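## Task

Press the green button to start the recorder's pen carriage, which begins at once, makes a single pass and never pauses. A pen inks its own colour's lane only while the matching key is fully pressed and the carriage is travelling; a half-pressed key may or may not ink. At the end, the centre line of every printed box must carry ink, and nothing outside the boxes may be inked. Using the ruler on the sheet's edge, the pens begin at 35 mm and advance at 9.38 mm/s. Arm bases in metres, headings in degrees counter-clockwise from +x: arm1 x=+0.65 y=-0.16 z=+0.81 heading -179; arm2 x=-0.22 y=+0.65 z=+0.79 heading -92; arm3 x=-0.65 y=+0.15 z=+0.81 heading -3; arm4 x=-0.14 y=-0.65 z=+0.75 heading +93. Anything that holds only because a robot is still keeping it there when you finish does not count.

## Robot and tools

Robots. Four identical i2rt Big YAM arms, arm1 to arm4, each with six revolute joints, a two-finger gripper and a wrist camera. A fixed room camera, cam_sheet, looks down at the recorder sheet. The arms act independently; none waits for another.

Frame. One shared scene frame, origin on the floor, +z up. Base positions and headings are given in the task. The hand point sits between the fingertips; its z axis runs along the fingers and the fingers open along its y axis. Reach is roughly 1.0 m from the joint1 axis.

Joints (all absolute targets; radians except the gripper; done-tolerance in brackets):
- joint1_rad -2.879 to 2.879 (±0.045): spins the arm around its base, positive counter-clockwise seen from above; 0 points along the base heading.
- joint2_rad 0 to 3.141 (±0.14): shoulder; 0 has the upper arm lying back about level, increasing lifts it up then forward.
- joint3_rad 0 to 3.019 (±0.09): elbow; 0 is fully folded, increasing opens it.
- joint4_rad -1.692 to 1.57 (±0.055): hand pitch, positive tips the fingers up.
- joint5_rad -1.57 to 1.57 (±0.03): sideways hand swing, positive to the arm's right.
- joint6_rad -2.094 to 2.094 (±0.035): hand roll, positive clockwise viewed from behind.
- gripper_m 0 to 0.093 (±0.003): fingertip gap in metres.
Joints move at different speeds, so the hand may sweep a wide path between postures.

execute_actions. Argument "actions" is a list holding one action object or nothing. The action maps arm names ("arm1".."arm4") to {"joints": {...}}, where each key is a joint name above and each value is an absolute target (not an offset). Any subset of joints and arms may appear; all named motions start together. Omitted joints or arms may keep pushing toward earlier targets. Unknown keys or out-of-range numbers get the whole call rejected with nothing moving. Optional "cameras": list of names from arm1_cam_wrist, arm2_cam_wrist, arm3_cam_wrist, arm4_cam_wrist, cam_sheet, or "all"; omitted/null/["all"] gives every camera, [] gives none. An empty actions list just reports state and images. Example: {"actions":[{"arm2":{"joints":{"joint1_rad":0.3,"gripper_m":0.05}}}],"cameras":["cam_sheet"]}.

wait: "seconds" 0 to 10; commands nothing, returns state and images. zoom_image: "camera" plus "region" [x0,y0,x1,y1] in image pixels from the top-left, at most 504x504, on a camera shown fully in the latest result. read_manual: returns only licence texts. finished_scene: pass the current scene's number; irreversible; it reports success and opens the next task.

Reading results. joint_positions give current readings. The "pictures" line lists the order of returned images; calibration (K, distortion, T_world_to_cam) is supplied per camera and can be a little off. Joint torques are raw drive outputs with offsets and noise, nonzero even in free air. joint_status per commanded joint: off_target (stopped short, may still push), contact_stop or time_out (target dropped, holds where it stopped; a time_out joint may keep a nearby target and keep pushing, shown under on_its_own), not_followed (a self/inter-arm clearance check blocked the arm's targets, with a cause line; the arm may retry them on later actions; the gripper part still runs), limit_stop_at_motor_heat (after a heat fault; resend the target). on_its_own lists uncommanded behaviour; "held at" is the held target, not the position. MOTOR HOT appears from 85 °C; at 100 °C an OVER-TEMPERATURE FAULT drops that arm until it cools. If a call reports a stop, later motion calls in that same reply are skipped.

Timing. The scene runs continuously, including while the operator composes a reply (longer replies mean longer delay); arms hold their last command meanwhile. The carriage cannot be restarted, so key presses must line up with pen position = start + speed × elapsed time against box positions read off the ruler.

Cautions. Arms keep pushing when they meet resistance and can push hard; to relax a pushing joint, command its reported position. Tiny target changes may produce no motion. Any forceful squeeze between two arms ends the run; collisions can too, and the clearance check may react late and ignores fingers, gripper housings and wrist cameras. Sustained loads heat motors, even during idle thinking. Avoid slams, drops, slips and knocking things over, and avoid pressing a key when no box lies under its pen.

Each tool is called after "Call:" by a JSON object that holds its "name" and its "arguments", one argument or row to a line.

## Session

Call:
{"name": "execute_actions", "arguments": {
  "actions": []
}}

Scene clock: 0.00 s.
Joint torques (N m, as the arm reports them, + toward a larger angle): no reading
Motor temperatures (°C, as the motors report them): arm1=[26 24 27 25 26 26] | arm2=[27 28 25 28 28 26] | arm3=[24 27 26 24 27 25] | arm4=[28 27 28 27 28 28]
arm1.joint_positions: joint1_rad=+0.226 joint2_rad=+0.552 joint3_rad=+1.365 joint4_rad=-1.424 joint5_rad=-0.191 joint6_rad=+0.484 gripper_m=+0.095
arm1.joint_status: not commanded
arm1.hand: x=+0.4714 y=-0.2435 z=+1.3335 quat_wxyz=(-0.243, -0.882, +0.058, +0.400) (m; scene frame)
arm2.joint_positions: joint1_rad=+0.555 joint2_rad=+0.442 joint3_rad=+1.491 joint4_rad=-1.247 joint5_rad=+0.031 joint6_rad=+0.408 gripper_m=+0.094
arm2.joint_status: not commanded
arm2.hand: x=-0.1571 y=+0.5291 z=+1.4301 quat_wxyz=(-0.598, -0.523, -0.569, +0.213) (m; scene frame)
arm3.joint_positions: joint1_rad=-0.740 joint2_rad=+0.589 joint3_rad=+1.622 joint4_rad=-1.413 joint5_rad=+0.266 joint6_rad=+0.439 gripper_m=+0.095
arm3.joint_status: not commanded
arm3.hand: x=-0.5620 y=+0.0016 z=+1.4415 quat_wxyz=(-0.525, -0.531, -0.632, +0.206) (m; scene frame)
arm4.joint_positions: joint1_rad=-0.240 joint2_rad=+0.584 joint3_rad=+1.684 joint4_rad=-1.328 joint5_rad=+0.221 joint6_rad=+0.613 gripper_m=+0.095
arm4.joint_status: not commanded
arm4.hand: x=-0.0670 y=-0.5096 z=+1.4337 quat_wxyz=(-0.408, +0.225, -0.749, -0.471) (m; scene frame)
pictures: arm1_cam_wrist, arm2_cam_wrist, arm3_cam_wrist, arm4_cam_wrist, cam_sheet
Images, in order (width x height): arm1_cam_wrist 896x504, arm2_cam_wrist 896x504, arm3_cam_wrist 896x504, arm4_cam_wrist 896x504, cam_sheet 896x504.

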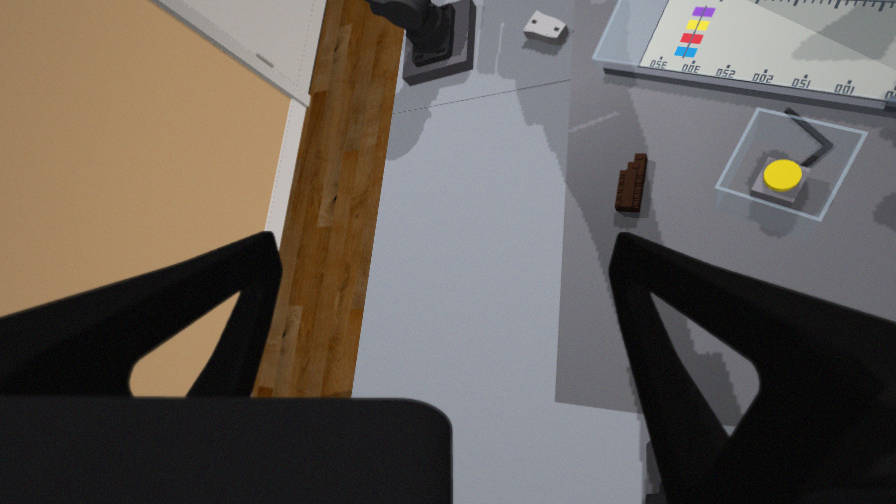

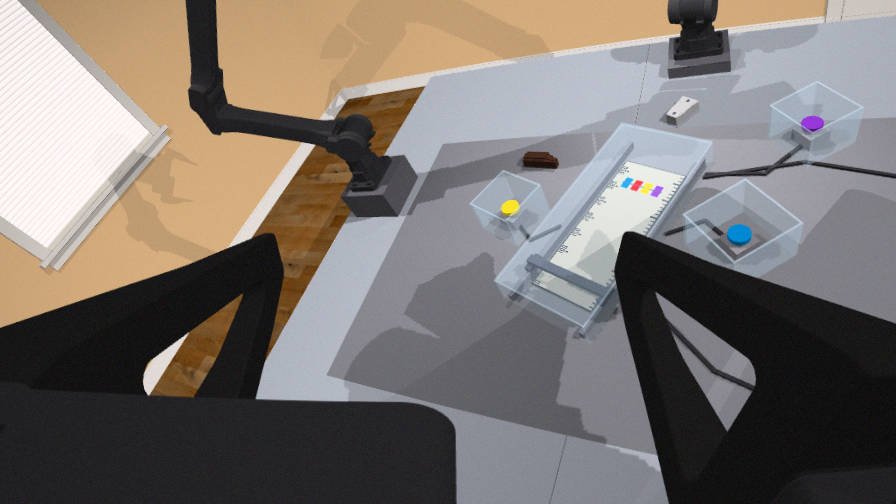

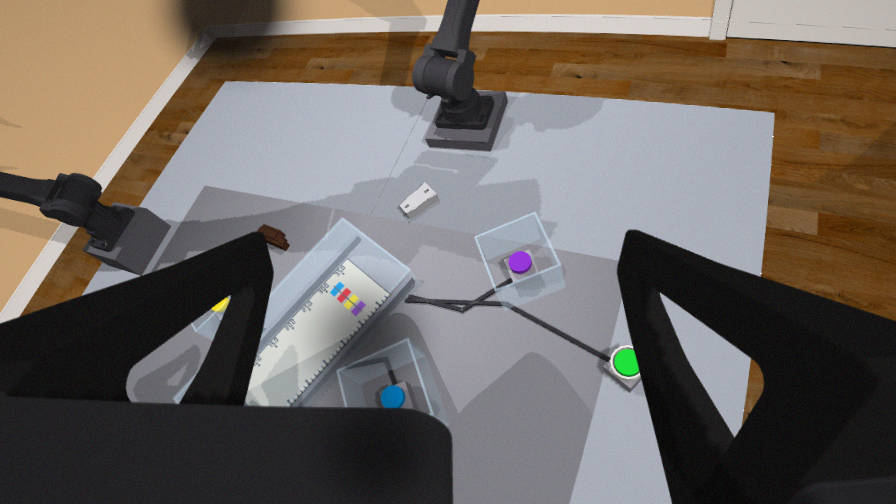

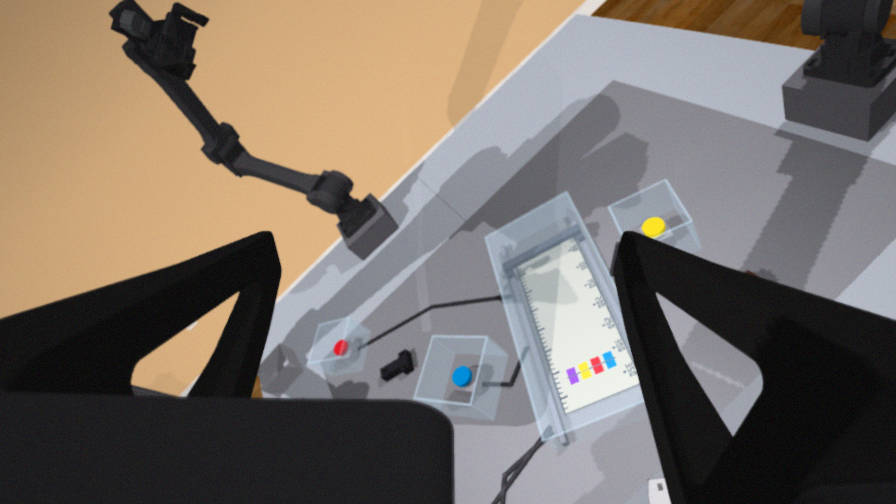

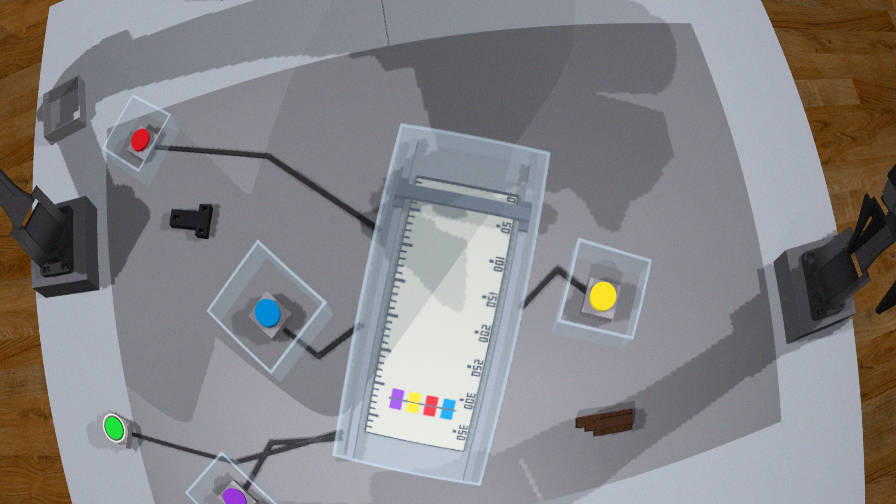

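Call:
{"name": "zoom_image", "arguments": {
  "camera": "cam_sheet",
  "region": [330, 160, 560, 480]
}}

Call:
{"name": "zoom_image", "arguments": {
  "camera": "cam_sheet",
  "region": [350, 340, 500, 460]
}}

Region (330, 160, 560, 480) of cam_sheet's 896x504 image, scaled by 1.575, with more detail than that image has; it fills the left 362 columns of this view, and the rest is white.

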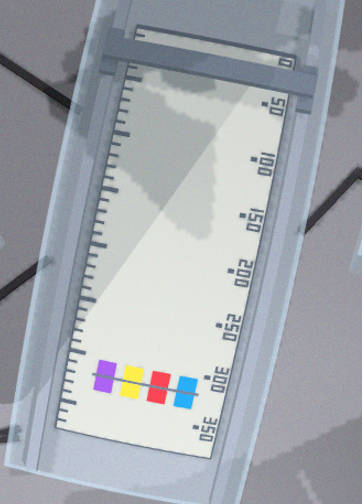

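Region (350, 340, 500, 460) of cam_sheet's 896x504 image, scaled by 3.360, with more detail than that image has; it fills the top 403 rows of this view, and the rest is white.

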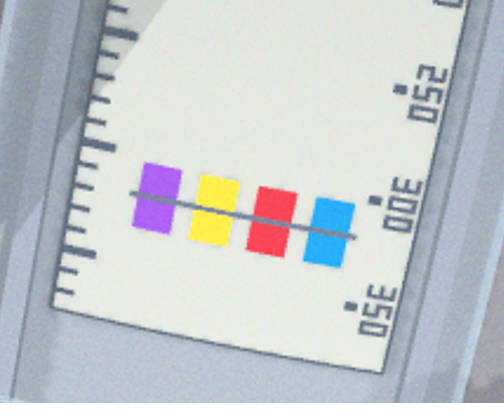

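Call:
{"name": "execute_actions", "arguments": {
  "actions": [
    {"arm1":{"joints":{"joint1_rad":-0.218,"joint2_rad":1.524,"joint3_rad":1.136,"joint4_rad":-1.18,"joint5_rad":0,"joint6_rad":0,"gripper_m":0}},"arm2":{"joints":{"joint1_rad":-0.607,"joint2_rad":1.429,"joint3_rad":1.088,"joint4_rad":-1.23,"joint5_rad":0,"joint6_rad":0,"gripper_m":0}},"arm3":{"joints":{"joint1_rad":-0.312,"joint2_rad":1.559,"joint3_rad":1.176,"joint4_rad":-1.19,"joint5_rad":0,"joint6_rad":0,"gripper_m":0}},"arm4":{"joints":{"joint1_rad":0.538,"joint2_rad":1.475,"joint3_rad":1.246,"joint4_rad":-1.34,"joint5_rad":0,"joint6_rad":0,"gripper_m":0}}}
  ]
}}

Scene clock: 37.33 s.
Joint torques (N m, as the arm reports them, + toward a larger angle): arm1=[-0.2  -9.87  8.61  1.06  0.11 -0.08] | arm2=[  0.42 -10.84   8.49   1.16  -0.04  -0.15] | arm3=[-0.18 -9.55 11.04  0.51 -0.04 -0.1 ] | arm4=[  0.41 -10.09   9.62   0.33   0.02  -0.2 ]
Motor temperatures (°C, as the motors report them): arm1=[26 24 31 26 26 26] | arm2=[27 28 28 28 28 26] | arm3=[24 28 30 24 27 25] | arm4=[28 28 31 27 28 28]
arm1.joint_positions: joint1_rad=-0.220 joint2_rad=+1.522 joint3_rad=+1.138 joint4_rad=-1.190 joint5_rad=-0.002 joint6_rad=+0.008 gripper_m=+0.001
arm1.joint_status: all done
arm1.hand: x=+0.2360 y=-0.0795 z=+0.9328 quat_wxyz=(+0.000, -0.995, +0.102, +0.000) (m; scene frame)
arm2.joint_positions: joint1_rad=-0.609 joint2_rad=+1.427 joint3_rad=+1.067 joint4_rad=-1.239 joint5_rad=-0.001 joint6_rad=+0.011 gripper_m=+0.000
arm2.joint_status: all done
arm2.hand: x=-0.4532 y=+0.3451 z=+0.9282 quat_wxyz=(+0.005, -0.898, -0.441, -0.013) (m; scene frame)
arm3.joint_positions: joint1_rad=-0.309 joint2_rad=+1.537 joint3_rad=+1.159 joint4_rad=-1.194 joint5_rad=+0.001 joint6_rad=+0.015 gripper_m=+0.001
arm3.joint_status: all done
arm3.hand: x=-0.2460 y=-0.0009 z=+0.9262 quat_wxyz=(+0.006, -0.183, -0.983, +0.002) (m; scene frame)
arm4.joint_positions: joint1_rad=+0.545 joint2_rad=+1.470 joint3_rad=+1.219 joint4_rad=-1.333 joint5_rad=+0.001 joint6_rad=+0.012 gripper_m=+0.001
arm4.joint_status: all done
arm4.hand: x=-0.3686 y=-0.3041 z=+0.9270 quat_wxyz=(+0.004, +0.879, -0.476, +0.004) (m; scene frame)
pictures: arm1_cam_wrist, arm2_cam_wrist, arm3_cam_wrist, arm4_cam_wrist, cam_sheet
camera_calibration (this result's frames):
arm1_cam_wrist: T_world_to_cam=[[0.199229, 0.979938, 0.00533113, 0.0229382], [0.798909, -0.16557, 0.578214, -0.733461], [0.567496, -0.110938, -0.815868, 0.74053], [0, 0, 0, 1]] pos_world=[0.16115, -0.0617644, 1.02815]
arm2_cam_wrist: T_world_to_cam=[[-0.784801, 0.619706, 0.00718765, -0.575754], [0.497986, 0.623665, 0.602538, -0.53981], [0.368914, 0.476452, -0.798058, 0.865257], [0, 0, 0, 1]] pos_world=[-0.50224, 0.281206, 1.01992]
arm3_cam_wrist: T_world_to_cam=[[-0.37342, -0.927599, 0.0108744, -0.107168], [-0.742386, 0.305848, 0.596088, -0.732485], [-0.556256, 0.214518, -0.802845, 0.72965], [0, 0, 0, 1]] pos_world=[-0.177932, -0.0319031, 1.02359]
arm4_cam_wrist: T_world_to_cam=[[0.83054, 0.556952, -0.00280371, 0.477857], [0.443059, -0.657633, 0.609277, -0.598596], [0.337494, -0.507271, -0.792953, 0.826665], [0, 0, 0, 1]] pos_world=[-0.41066, -0.240456, 1.02156]
Images, in order (width x height): arm1_cam_wrist 896x504, arm2_cam_wrist 896x504, arm3_cam_wrist 896x504, arm4_cam_wrist 896x504, cam_sheet 896x504.

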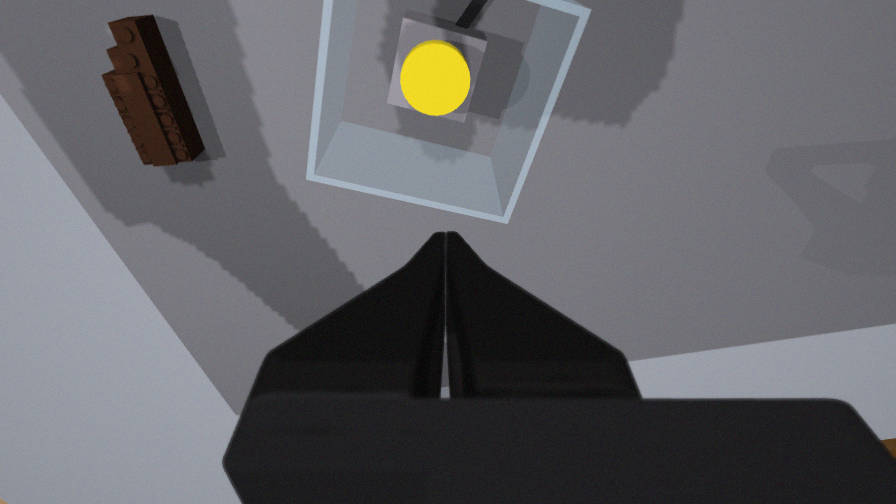

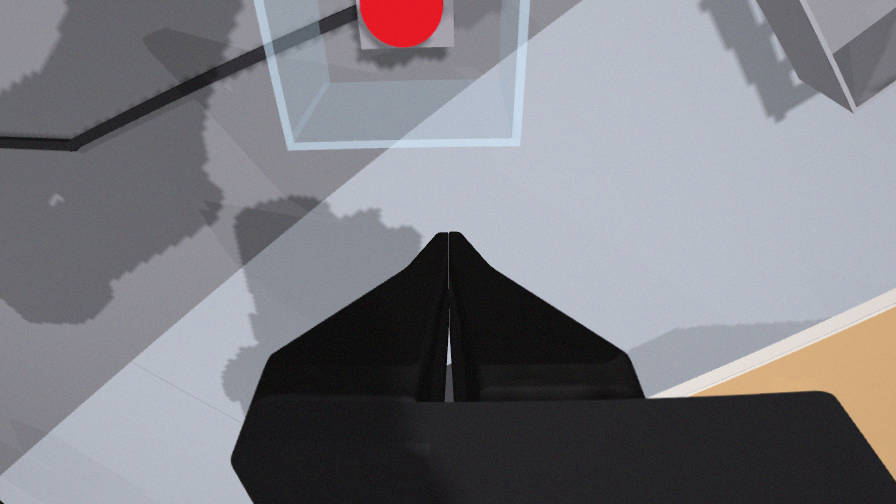

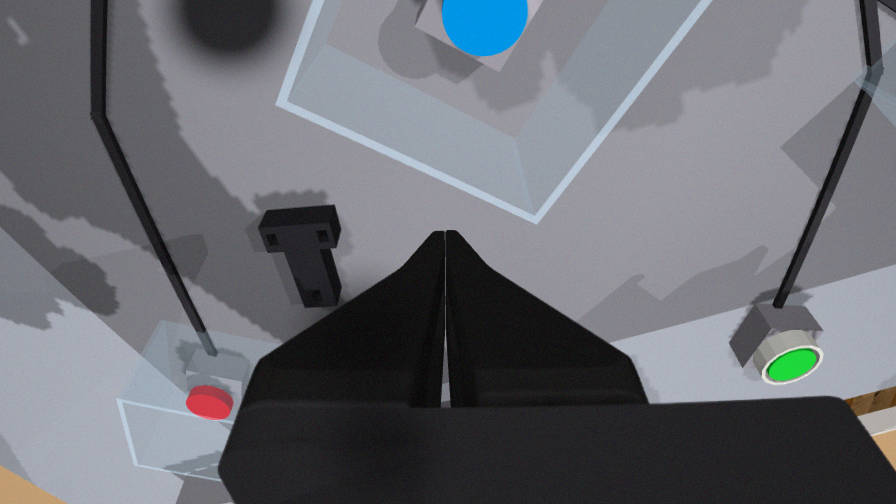

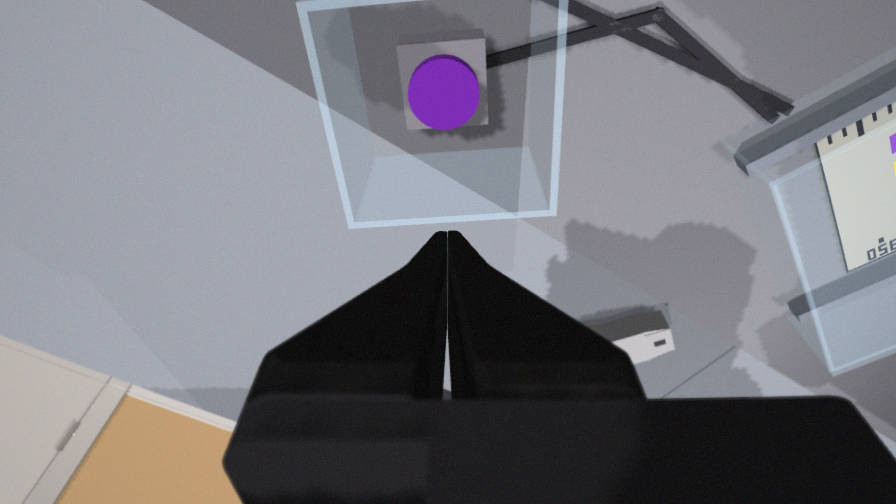

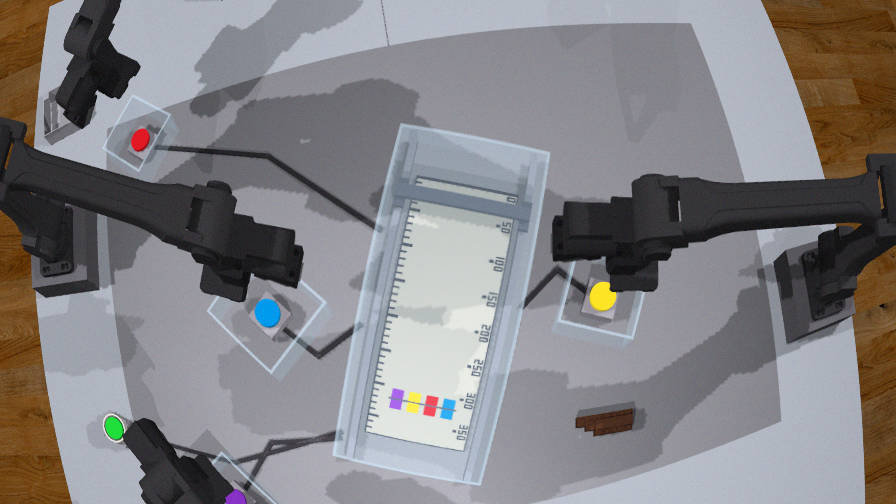

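Call:
{"name": "execute_actions", "arguments": {
  "actions": [
    {"arm1":{"joints":{"joint1_rad":-0.202,"joint2_rad":1.629,"joint3_rad":1.025,"joint4_rad":-0.966}},"arm2":{"joints":{"joint1_rad":-0.55,"joint2_rad":1.598,"joint3_rad":1.048,"joint4_rad":-1.02}},"arm3":{"joints":{"joint1_rad":-0.357,"joint2_rad":1.717,"joint3_rad":1.142,"joint4_rad":-0.995}},"arm4":{"joints":{"joint1_rad":0.54,"joint2_rad":1.534,"joint3_rad":1.09,"joint4_rad":-1.126}}}
  ],
  "cameras": ["arm1_cam_wrist","arm2_cam_wrist","arm3_cam_wrist","arm4_cam_wrist"]
}}

Scene clock: 52.90 s.
Joint torques (N m, as the arm reports them, + toward a larger angle): arm1=[  0.23 -11.69   7.94   1.13   0.12  -0.07] | arm2=[  0.27 -14.38   6.97   1.52  -0.04  -0.15] | arm3=[ -0.02 -12.3    8.86   0.98  -0.01  -0.12] | arm4=[  0.58 -11.19   7.52   0.96   0.04  -0.19]
Motor temperatures (°C, as the motors report them): arm1=[26 25 31 26 26 26] | arm2=[27 28 29 28 28 26] | arm3=[24 28 32 24 27 25] | arm4=[28 28 33 27 28 28]
arm1.joint_positions: joint1_rad=-0.210 joint2_rad=+1.641 joint3_rad=+1.022 joint4_rad=-0.979 joint5_rad=-0.002 joint6_rad=+0.007 gripper_m=+0.001
arm1.joint_status: all done
arm1.hand: x=+0.2389 y=-0.0841 z=+0.8455 quat_wxyz=(-0.001, -0.995, +0.096, -0.012) (m; scene frame)
arm2.joint_positions: joint1_rad=-0.549 joint2_rad=+1.618 joint3_rad=+1.037 joint4_rad=-1.038 joint5_rad=-0.001 joint6_rad=+0.010 gripper_m=+0.000
arm2.joint_status: all done
arm2.hand: x=-0.4506 y=+0.3069 z=+0.8440 quat_wxyz=(+0.010, -0.884, -0.468, -0.021) (m; scene frame)
arm3.joint_positions: joint1_rad=-0.358 joint2_rad=+1.713 joint3_rad=+1.140 joint4_rad=-1.007 joint5_rad=+0.001 joint6_rad=+0.014 gripper_m=+0.001
arm3.joint_status: all done
arm3.hand: x=-0.2271 y=-0.0324 z=+0.8450 quat_wxyz=(+0.009, -0.207, -0.978, +0.001) (m; scene frame)
arm4.joint_positions: joint1_rad=+0.545 joint2_rad=+1.534 joint3_rad=+1.080 joint4_rad=-1.134 joint5_rad=+0.001 joint6_rad=+0.011 gripper_m=+0.001
arm4.joint_status: all done
arm4.hand: x=-0.3672 y=-0.3068 z=+0.8514 quat_wxyz=(+0.005, +0.880, -0.476, +0.006) (m; scene frame)
pictures: arm1_cam_wrist, arm2_cam_wrist, arm3_cam_wrist, arm4_cam_wrist
camera_calibration (this result's frames):
arm1_cam_wrist: T_world_to_cam=[[0.189066, 0.981949, 0.00547527, 0.0297759], [0.786428, -0.154755, 0.597981, -0.69893], [0.588035, -0.108752, -0.801491, 0.650223], [0, 0, 0, 1]] pos_world=[0.161675, -0.0666878, 0.938932]
arm2_cam_wrist: T_world_to_cam=[[-0.821245, 0.570525, 0.00763118, -0.551061], [0.452487, 0.643071, 0.617831, -0.505872], [0.34758, 0.510844, -0.786274, 0.785216], [0, 0, 0, 1]] pos_world=[-0.496581, 0.238583, 0.934143]
arm3_cam_wrist: T_world_to_cam=[[-0.417856, -0.90844, 0.011534, -0.138481], [-0.722708, 0.340064, 0.601706, -0.659613], [-0.550536, 0.243091, -0.798634, 0.680356], [0, 0, 0, 1]] pos_world=[-0.160012, -0.0668798, 0.941846]
arm4_cam_wrist: T_world_to_cam=[[0.830323, 0.557276, -0.00281095, 0.478034], [0.441899, -0.655324, 0.612598, -0.557474], [0.339544, -0.509896, -0.79039, 0.76265], [0, 0, 0, 1]] pos_world=[-0.409529, -0.242851, 0.945642]
Images, in order (width x height): arm1_cam_wrist 896x504, arm2_cam_wrist 896x504, arm3_cam_wrist 896x504, arm4_cam_wrist 896x504.

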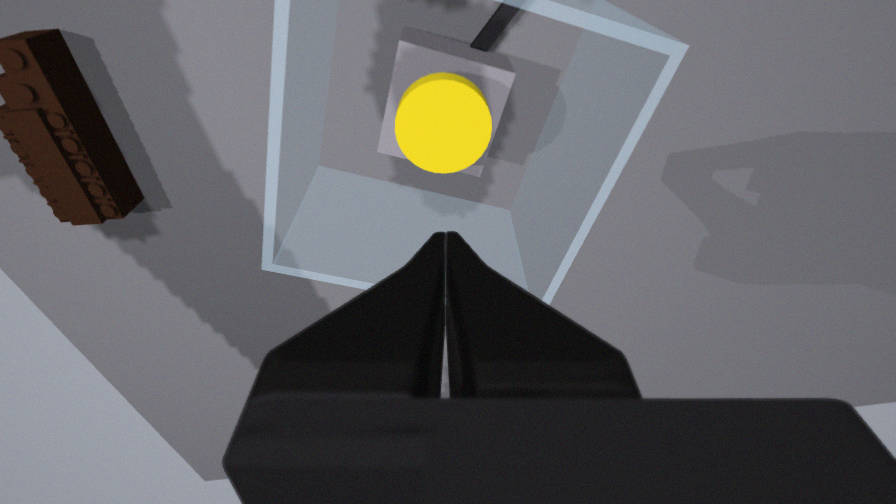

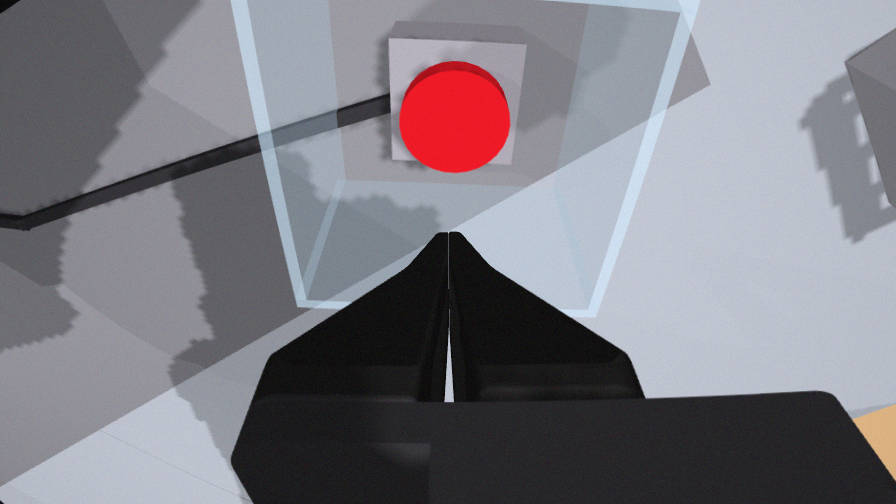

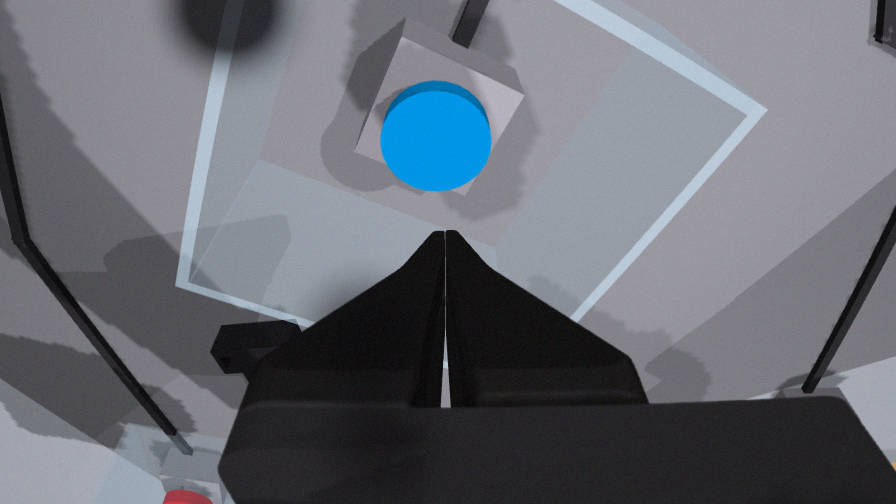

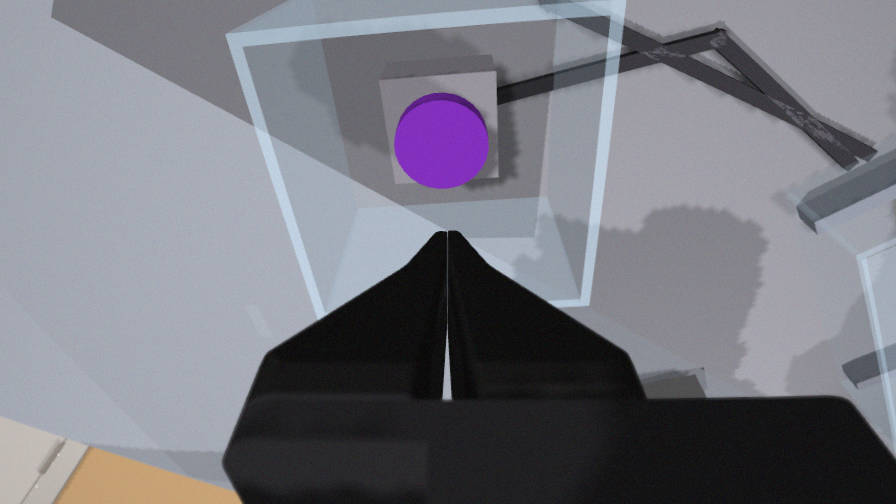

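Call:
{"name": "execute_actions", "arguments": {
  "actions": [
    {"arm1":{"joints":{"joint2_rad":1.695,"joint3_rad":0.998,"joint4_rad":-0.873}},"arm2":{"joints":{"joint2_rad":1.659,"joint3_rad":1.048,"joint4_rad":-0.94}},"arm3":{"joints":{"joint1_rad":-0.348,"joint2_rad":1.765,"joint3_rad":1.114,"joint4_rad":-0.92}},"arm4":{"joints":{"joint2_rad":1.587,"joint3_rad":1.004,"joint4_rad":-0.987}}}
  ],
  "cameras": ["arm1_cam_wrist","arm2_cam_wrist","arm3_cam_wrist","arm4_cam_wrist"]
}}

Scene clock: 66.00 s.
Joint torques (N m, as the arm reports them, + toward a larger angle): arm1=[  0.23 -10.36   6.8    1.22   0.11  -0.07] | arm2=[  0.17 -12.83   6.84   1.66  -0.04  -0.14] | arm3=[  1.27 -10.67   7.8    0.95  -0.03  -0.14] | arm4=[  0.61 -11.02   6.99   0.95   0.04  -0.19]
Motor temperatures (°C, as the motors report them): arm1=[26 25 31 26 26 26] | arm2=[27 29 29 28 28 26] | arm3=[24 29 31 24 27 25] | arm4=[28 28 33 27 28 28]
arm1.joint_positions: joint1_rad=-0.210 joint2_rad=+1.686 joint3_rad=+1.005 joint4_rad=-0.887 joint5_rad=-0.002 joint6_rad=+0.007 gripper_m=+0.001
arm1.joint_status: all done
arm1.hand: x=+0.2294 y=-0.0822 z=+0.8220 quat_wxyz=(+0.001, -0.995, +0.096, +0.003) (m; scene frame)
arm2.joint_positions: joint1_rad=-0.549 joint2_rad=+1.657 joint3_rad=+1.037 joint4_rad=-0.958 joint5_rad=-0.001 joint6_rad=+0.010 gripper_m=+0.000
arm2.joint_status: all done
arm2.hand: x=-0.4594 y=+0.2934 z=+0.8279 quat_wxyz=(+0.000, -0.884, -0.468, -0.003) (m; scene frame)
arm3.joint_positions: joint1_rad=-0.356 joint2_rad=+1.739 joint3_rad=+1.121 joint4_rad=-0.933 joint5_rad=+0.001 joint6_rad=+0.014 gripper_m=+0.001
arm3.joint_status: all done
arm3.hand: x=-0.2207 y=-0.0343 z=+0.8270 quat_wxyz=(-0.004, -0.206, -0.979, +0.004) (m; scene frame)
arm4.joint_positions: joint1_rad=+0.545 joint2_rad=+1.580 joint3_rad=+0.999 joint4_rad=-0.995 joint5_rad=+0.001 joint6_rad=+0.011 gripper_m=+0.001
arm4.joint_status: all done
arm4.hand: x=-0.3654 y=-0.3099 z=+0.8064 quat_wxyz=(+0.002, +0.880, -0.476, +0.001) (m; scene frame)
pictures: arm1_cam_wrist, arm2_cam_wrist, arm3_cam_wrist, arm4_cam_wrist
camera_calibration (this result's frames):
arm1_cam_wrist: T_world_to_cam=[[0.189139, 0.981936, 0.00534283, 0.0299685], [0.803792, -0.157946, 0.57356, -0.661269], [0.564043, -0.104188, -0.819146, 0.657658], [0, 0, 0, 1]] pos_world=[0.154907, -0.0653519, 0.917835]
arm2_cam_wrist: T_world_to_cam=[[-0.82103, 0.570844, 0.00682209, -0.549907], [0.466032, 0.663284, 0.58555, -0.456234], [0.329733, 0.483933, -0.810608, 0.80231], [0, 0, 0, 1]] pos_world=[-0.503418, 0.228259, 0.921258]
arm3_cam_wrist: T_world_to_cam=[[-0.416294, -0.909167, 0.0106906, -0.136254], [-0.738748, 0.345069, 0.578946, -0.628093], [-0.530048, 0.233114, -0.815296, 0.687912], [0, 0, 0, 1]] pos_world=[-0.156097, -0.0675043, 0.92594]
arm4_cam_wrist: T_world_to_cam=[[0.830336, 0.557257, -0.00280235, 0.478118], [0.445863, -0.661321, 0.603208, -0.525436], [0.334288, -0.502115, -0.797579, 0.731178], [0, 0, 0, 1]] pos_world=[-0.40715, -0.246782, 0.901459]
Images, in order (width x height): arm1_cam_wrist 896x504, arm2_cam_wrist 896x504, arm3_cam_wrist 896x504, arm4_cam_wrist 896x504.

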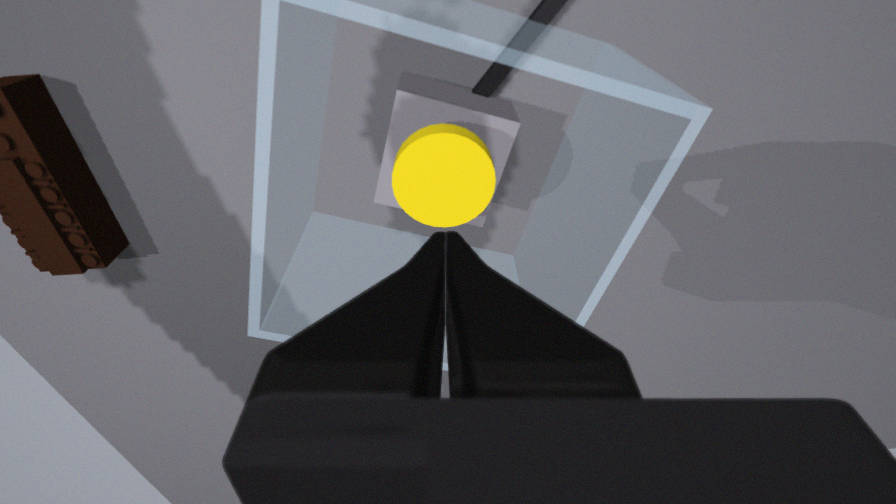

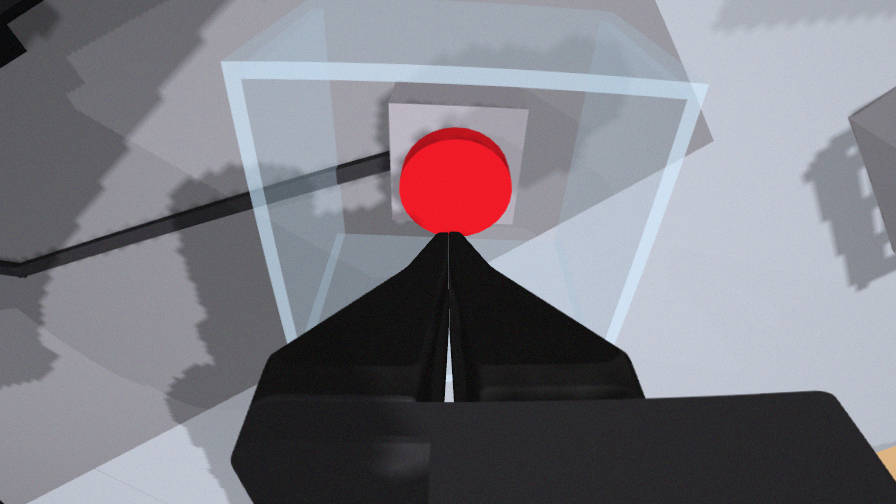

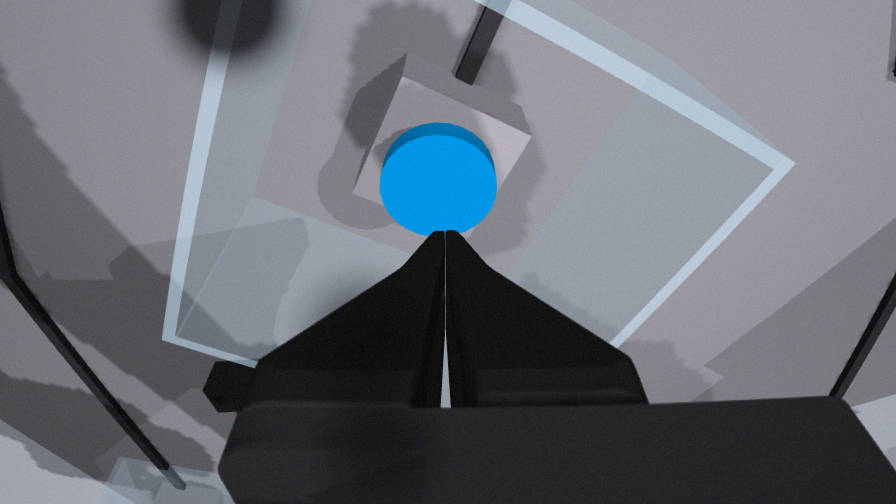

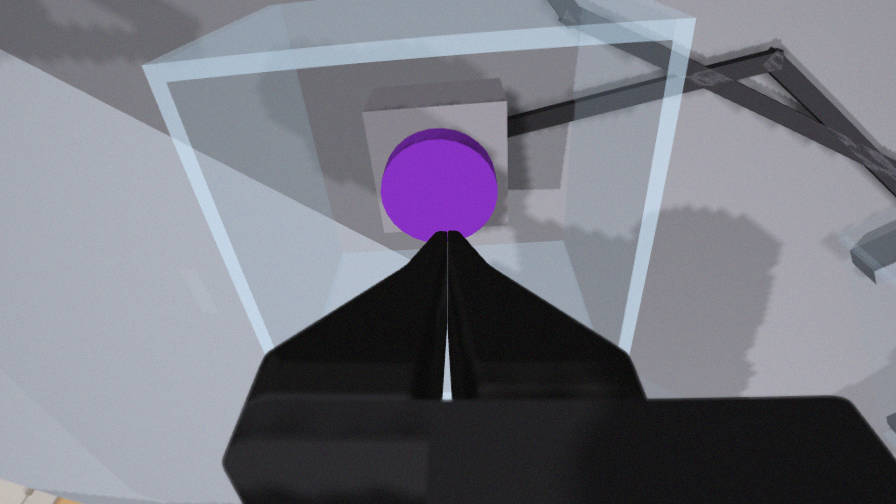

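Call:
{"name": "execute_actions", "arguments": {
  "actions": [
    {"arm1":{"joints":{"joint2_rad":1.78}},"arm2":{"joints":{"joint2_rad":1.735}},"arm3":{"joints":{"joint2_rad":1.83}},"arm4":{"joints":{"joint2_rad":1.65}}}
  ],
  "cameras": ["arm1_cam_wrist","arm2_cam_wrist","arm3_cam_wrist","arm4_cam_wrist"]
}}

Scene clock: 70.90 s.
Joint torques (N m, as the arm reports them, + toward a larger angle): arm1=[  0.18 -11.69   6.26   0.94   0.11  -0.07] | arm2=[  0.2  -14.47   6.22   1.33  -0.04  -0.14] | arm3=[  1.63 -12.09   7.51   0.85  -0.04  -0.09] | arm4=[  0.57 -10.83   6.68   0.79   0.02  -0.19]
Motor temperatures (°C, as the motors report them): arm1=[26 25 31 26 26 26] | arm2=[27 29 29 28 28 26] | arm3=[24 29 31 24 27 25] | arm4=[28 28 33 27 28 28]
arm1.joint_positions: joint1_rad=-0.210 joint2_rad=+1.780 joint3_rad=+1.005 joint4_rad=-0.884 joint5_rad=-0.002 joint6_rad=+0.007 gripper_m=+0.001
arm1.joint_status: all done
arm1.hand: x=+0.2413 y=-0.0844 z=+0.7841 quat_wxyz=(-0.003, -0.994, +0.096, -0.043) (m; scene frame)
arm2.joint_positions: joint1_rad=-0.549 joint2_rad=+1.742 joint3_rad=+1.037 joint4_rad=-0.956 joint5_rad=-0.001 joint6_rad=+0.010 gripper_m=+0.000
arm2.joint_status: all done
arm2.hand: x=-0.4544 y=+0.3008 z=+0.7934 quat_wxyz=(+0.020, -0.883, -0.467, -0.040) (m; scene frame)
arm3.joint_positions: joint1_rad=-0.356 joint2_rad=+1.812 joint3_rad=+1.118 joint4_rad=-0.932 joint5_rad=+0.001 joint6_rad=+0.014 gripper_m=+0.001
arm3.joint_status: all done
arm3.hand: x=-0.2302 y=-0.0304 z=+0.7941 quat_wxyz=(+0.032, -0.206, -0.978, -0.003) (m; scene frame)
arm4.joint_positions: joint1_rad=+0.545 joint2_rad=+1.640 joint3_rad=+0.999 joint4_rad=-0.994 joint5_rad=+0.001 joint6_rad=+0.011 gripper_m=+0.001
arm4.joint_status: all done
arm4.hand: x=-0.3627 y=-0.3141 z=+0.7833 quat_wxyz=(+0.016, +0.879, -0.475, +0.027) (m; scene frame)
pictures: arm1_cam_wrist, arm2_cam_wrist, arm3_cam_wrist, arm4_cam_wrist
camera_calibration (this result's frames):
arm1_cam_wrist: T_world_to_cam=[[0.188906, 0.981978, 0.00573797, 0.0297553], [0.748844, -0.147833, 0.646048, -0.69214], [0.635253, -0.117746, -0.763275, 0.557452], [0, 0, 0, 1]] pos_world=[0.158561, -0.0659024, 0.872474]
arm2_cam_wrist: T_world_to_cam=[[-0.821487, 0.570164, 0.00845362, -0.551071], [0.43768, 0.620964, 0.650262, -0.494796], [0.365507, 0.537882, -0.759663, 0.728716], [0, 0, 0, 1]] pos_world=[-0.502486, 0.229489, 0.879984]
arm3_cam_wrist: T_world_to_cam=[[-0.415799, -0.909366, 0.0128438, -0.137955], [-0.697153, 0.327773, 0.637607, -0.654947], [-0.584027, 0.256162, -0.770255, 0.607733], [0, 0, 0, 1]] pos_world=[-0.159027, -0.0664564, 0.88748]
arm4_cam_wrist: T_world_to_cam=[[0.830271, 0.557353, -0.00284779, 0.47821], [0.425564, -0.630634, 0.648996, -0.549165], [0.359924, -0.540054, -0.760787, 0.678303], [0, 0, 0, 1]] pos_world=[-0.407476, -0.246533, 0.873811]
Images, in order (width x height): arm1_cam_wrist 896x504, arm2_cam_wrist 896x504, arm3_cam_wrist 896x504, arm4_cam_wrist 896x504.

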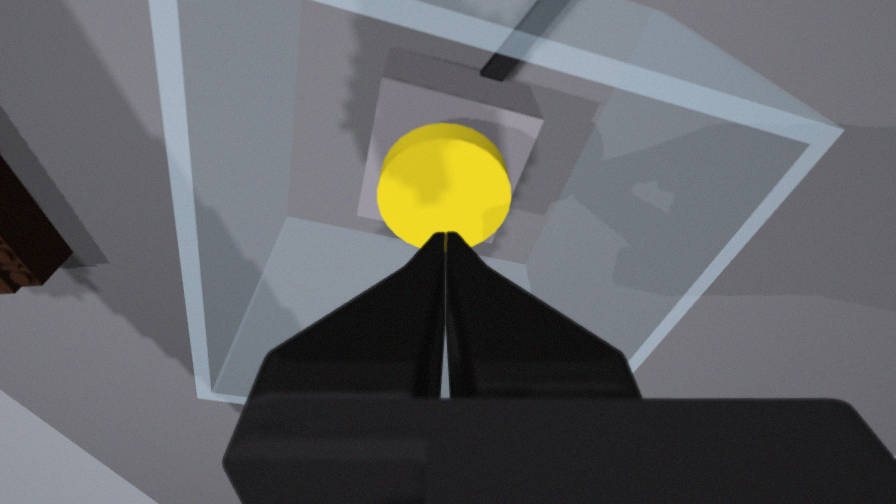

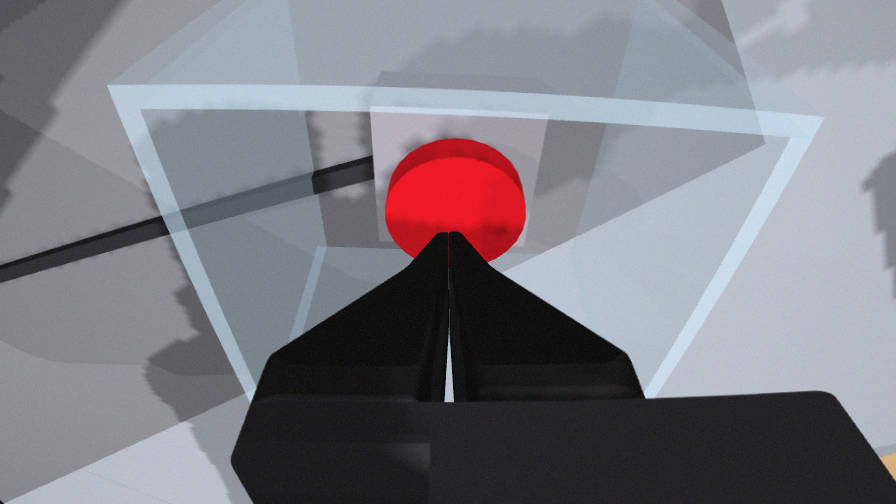

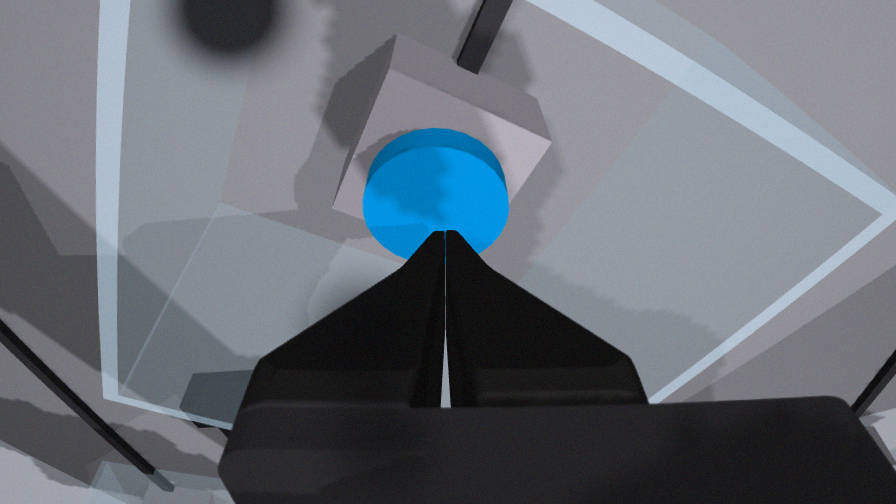

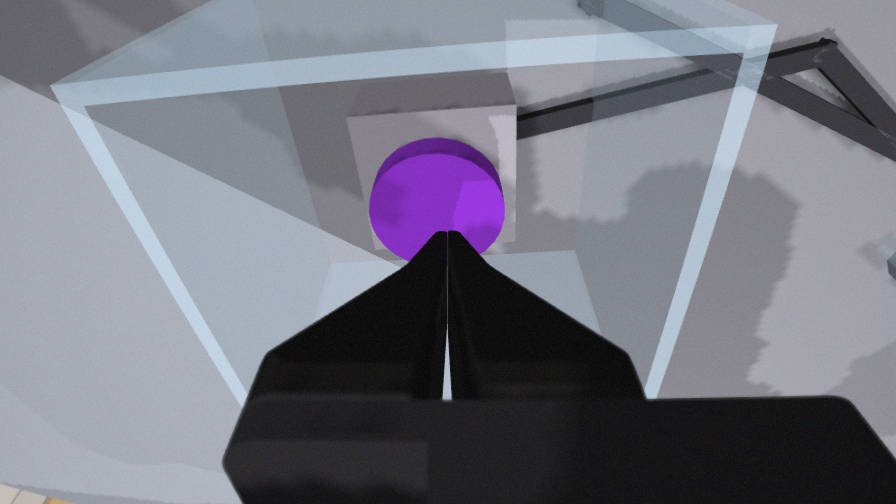

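Near; shift tips forward with joint4, then test press.

Call:
{"name": "execute_actions", "arguments": {
  "actions": [
    {"arm1":{"joints":{"joint4_rad":-0.81}},"arm2":{"joints":{"joint4_rad":-0.9}},"arm3":{"joints":{"joint4_rad":-0.87}},"arm4":{"joints":{"joint4_rad":-0.94}}}
  ],
  "cameras": []
}}

Call:
{"name": "execute_actions", "arguments": {
  "actions": [
    {"arm1":{"joints":{"joint2_rad":1.86}},"arm2":{"joints":{"joint2_rad":1.815}},"arm3":{"joints":{"joint2_rad":1.91}},"arm4":{"joints":{"joint2_rad":1.73}}}
  ],
  "cameras": ["arm1_cam_wrist","arm2_cam_wrist","arm3_cam_wrist","arm4_cam_wrist"]
}}

Scene clock: 77.03 s.
Joint torques (N m, as the arm reports them, + toward a larger angle): arm1=[  0.2  -12.09   6.31   1.15   0.12  -0.07] | arm2=[  0.2  -14.39   6.32   1.49  -0.04  -0.15] | arm3=[  1.7  -12.28   7.6    1.22  -0.03  -0.12] | arm4=[  0.46 -11.1    6.67   0.9    0.04  -0.19]
Motor temperatures (°C, as the motors report them): arm1=[26 25 30 26 26 26] | arm2=[27 29 29 28 28 26] | arm3=[24 29 31 24 27 25] | arm4=[28 29 32 27 28 28]
arm1.joint_positions: joint1_rad=-0.210 joint2_rad=+1.780 joint3_rad=+1.005 joint4_rad=-0.823 joint5_rad=-0.002 joint6_rad=+0.007 gripper_m=+0.001
arm1.joint_status: all done
arm1.hand: x=+0.2266 y=-0.0816 z=+0.7832 quat_wxyz=(-0.001, -0.995, +0.096, -0.012) (m; scene frame)
arm2.joint_positions: joint1_rad=-0.549 joint2_rad=+1.742 joint3_rad=+1.037 joint4_rad=-0.917 joint5_rad=-0.001 joint6_rad=+0.010 gripper_m=+0.000
arm2.joint_status: all done
arm2.hand: x=-0.4596 y=+0.2930 z=+0.7927 quat_wxyz=(+0.010, -0.884, -0.468, -0.023) (m; scene frame)
arm3.joint_positions: joint1_rad=-0.356 joint2_rad=+1.812 joint3_rad=+1.118 joint4_rad=-0.883 joint5_rad=+0.001 joint6_rad=+0.014 gripper_m=+0.001
arm3.joint_status: all done
arm3.hand: x=-0.2191 y=-0.0351 z=+0.7937 quat_wxyz=(+0.008, -0.206, -0.979, +0.001) (m; scene frame)
arm4.joint_positions: joint1_rad=+0.545 joint2_rad=+1.640 joint3_rad=+0.999 joint4_rad=-0.948 joint5_rad=+0.001 joint6_rad=+0.011 gripper_m=+0.001
arm4.joint_status: all done
arm4.hand: x=-0.3690 y=-0.3047 z=+0.7829 quat_wxyz=(+0.005, +0.880, -0.476, +0.006) (m; scene frame)
pictures: none
No camera images: the call's "cameras" was empty. Leave "cameras" out to get every camera's image.

Scene clock: 77.77 s.
Joint torques (N m, as the arm reports them, + toward a larger angle): arm1=[  0.2  -10.02   5.88   0.82   0.12  -0.07] | arm2=[  0.17 -11.05   5.77   1.29  -0.04  -0.15] | arm3=[ 0.86 -8.84  6.96  1.09 -0.04 -0.15] | arm4=[ 0.45 -9.95  5.93  0.81  0.04 -0.18]
Motor temperatures (°C, as the motors report them): arm1=[26 25 30 26 26 26] | arm2=[27 29 29 28 28 26] | arm3=[24 29 31 24 27 25] | arm4=[28 28 32 27 28 28]
arm1.joint_positions: joint1_rad=-0.210 joint2_rad=+1.831 joint3_rad=+1.006 joint4_rad=-0.818 joint5_rad=-0.002 joint6_rad=+0.007 gripper_m=+0.001
arm1.joint_status: all done
arm1.hand: x=+0.2330 y=-0.0827 z=+0.7629 quat_wxyz=(-0.003, -0.995, +0.096, -0.034) (m; scene frame)
arm2.joint_positions: joint1_rad=-0.549 joint2_rad=+1.779 joint3_rad=+1.042 joint4_rad=-0.915 joint5_rad=-0.001 joint6_rad=+0.010 gripper_m=+0.000
arm2.joint_status: all done
arm2.hand: x=-0.4585 y=+0.2946 z=+0.7789 quat_wxyz=(+0.017, -0.883, -0.467, -0.036) (m; scene frame)
arm3.joint_positions: joint1_rad=-0.356 joint2_rad=+1.849 joint3_rad=+1.123 joint4_rad=-0.880 joint5_rad=+0.001 joint6_rad=+0.014 gripper_m=+0.001
arm3.joint_status: all done
arm3.hand: x=-0.2215 y=-0.0341 z=+0.7784 quat_wxyz=(+0.022, -0.206, -0.978, -0.002) (m; scene frame)
arm4.joint_positions: joint1_rad=+0.545 joint2_rad=+1.689 joint3_rad=+1.004 joint4_rad=-0.945 joint5_rad=+0.001 joint6_rad=+0.011 gripper_m=+0.001
arm4.joint_status: all done
arm4.hand: x=-0.3678 y=-0.3067 z=+0.7649 quat_wxyz=(+0.015, +0.879, -0.476, +0.025) (m; scene frame)
pictures: arm1_cam_wrist, arm2_cam_wrist, arm3_cam_wrist, arm4_cam_wrist
camera_calibration (this result's frames):
arm1_cam_wrist: T_world_to_cam=[[0.188952, 0.98197, 0.00566718, 0.0298924], [0.759403, -0.149779, 0.633146, -0.664793], [0.622579, -0.11533, -0.774012, 0.558105], [0, 0, 0, 1]] pos_world=[0.151733, -0.0645592, 0.852721]
arm2_cam_wrist: T_world_to_cam=[[-0.821433, 0.570245, 0.00827574, -0.55063], [0.440974, 0.625884, 0.643282, -0.474204], [0.361649, 0.532062, -0.765585, 0.727129], [0, 0, 0, 1]] pos_world=[-0.506159, 0.223913, 0.866282]
arm3_cam_wrist: T_world_to_cam=[[-0.415961, -0.909305, 0.0119008, -0.136787], [-0.70856, 0.332278, 0.622523, -0.628271], [-0.570017, 0.250512, -0.782511, 0.614101], [0, 0, 0, 1]] pos_world=[-0.152017, -0.0694604, 0.873282]
arm4_cam_wrist: T_world_to_cam=[[0.830276, 0.557345, -0.00284401, 0.478235], [0.4272, -0.633105, 0.645506, -0.527829], [0.357969, -0.537163, -0.76375, 0.672543], [0, 0, 0, 1]] pos_world=[-0.412328, -0.239448, 0.855732]
Images, in order (width x height): arm1_cam_wrist 896x504, arm2_cam_wrist 896x504, arm3_cam_wrist 896x504, arm4_cam_wrist 896x504.

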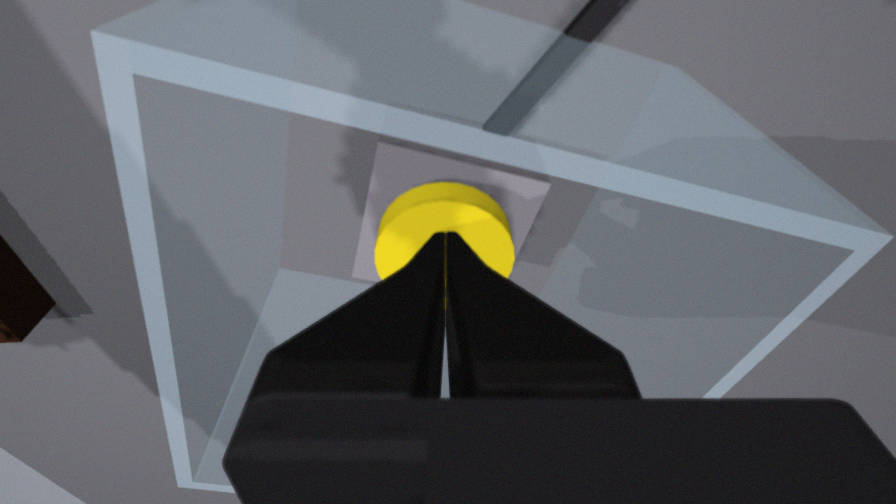

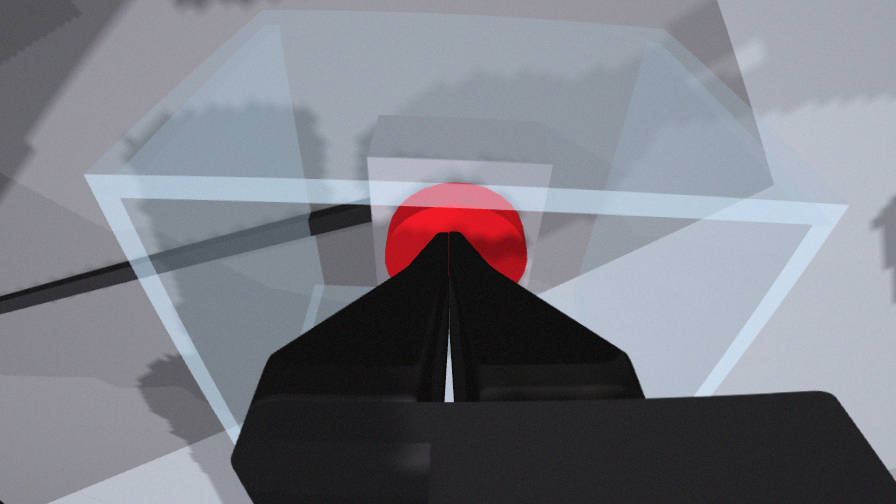

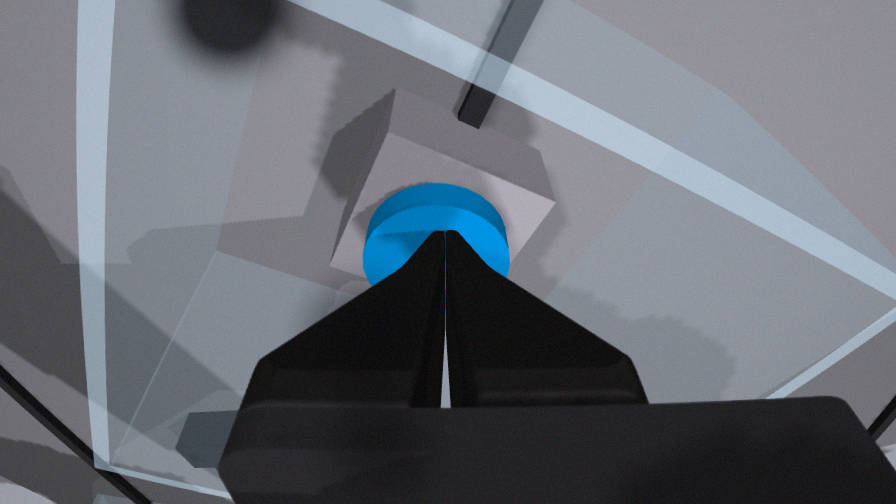

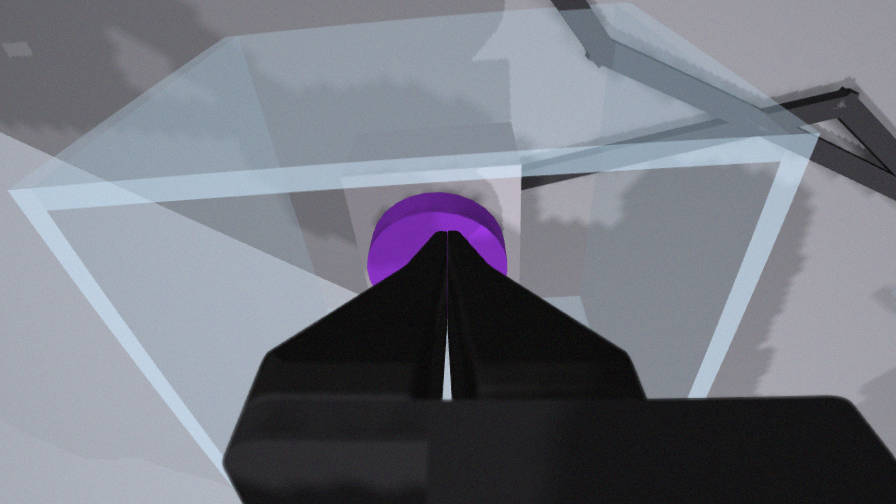

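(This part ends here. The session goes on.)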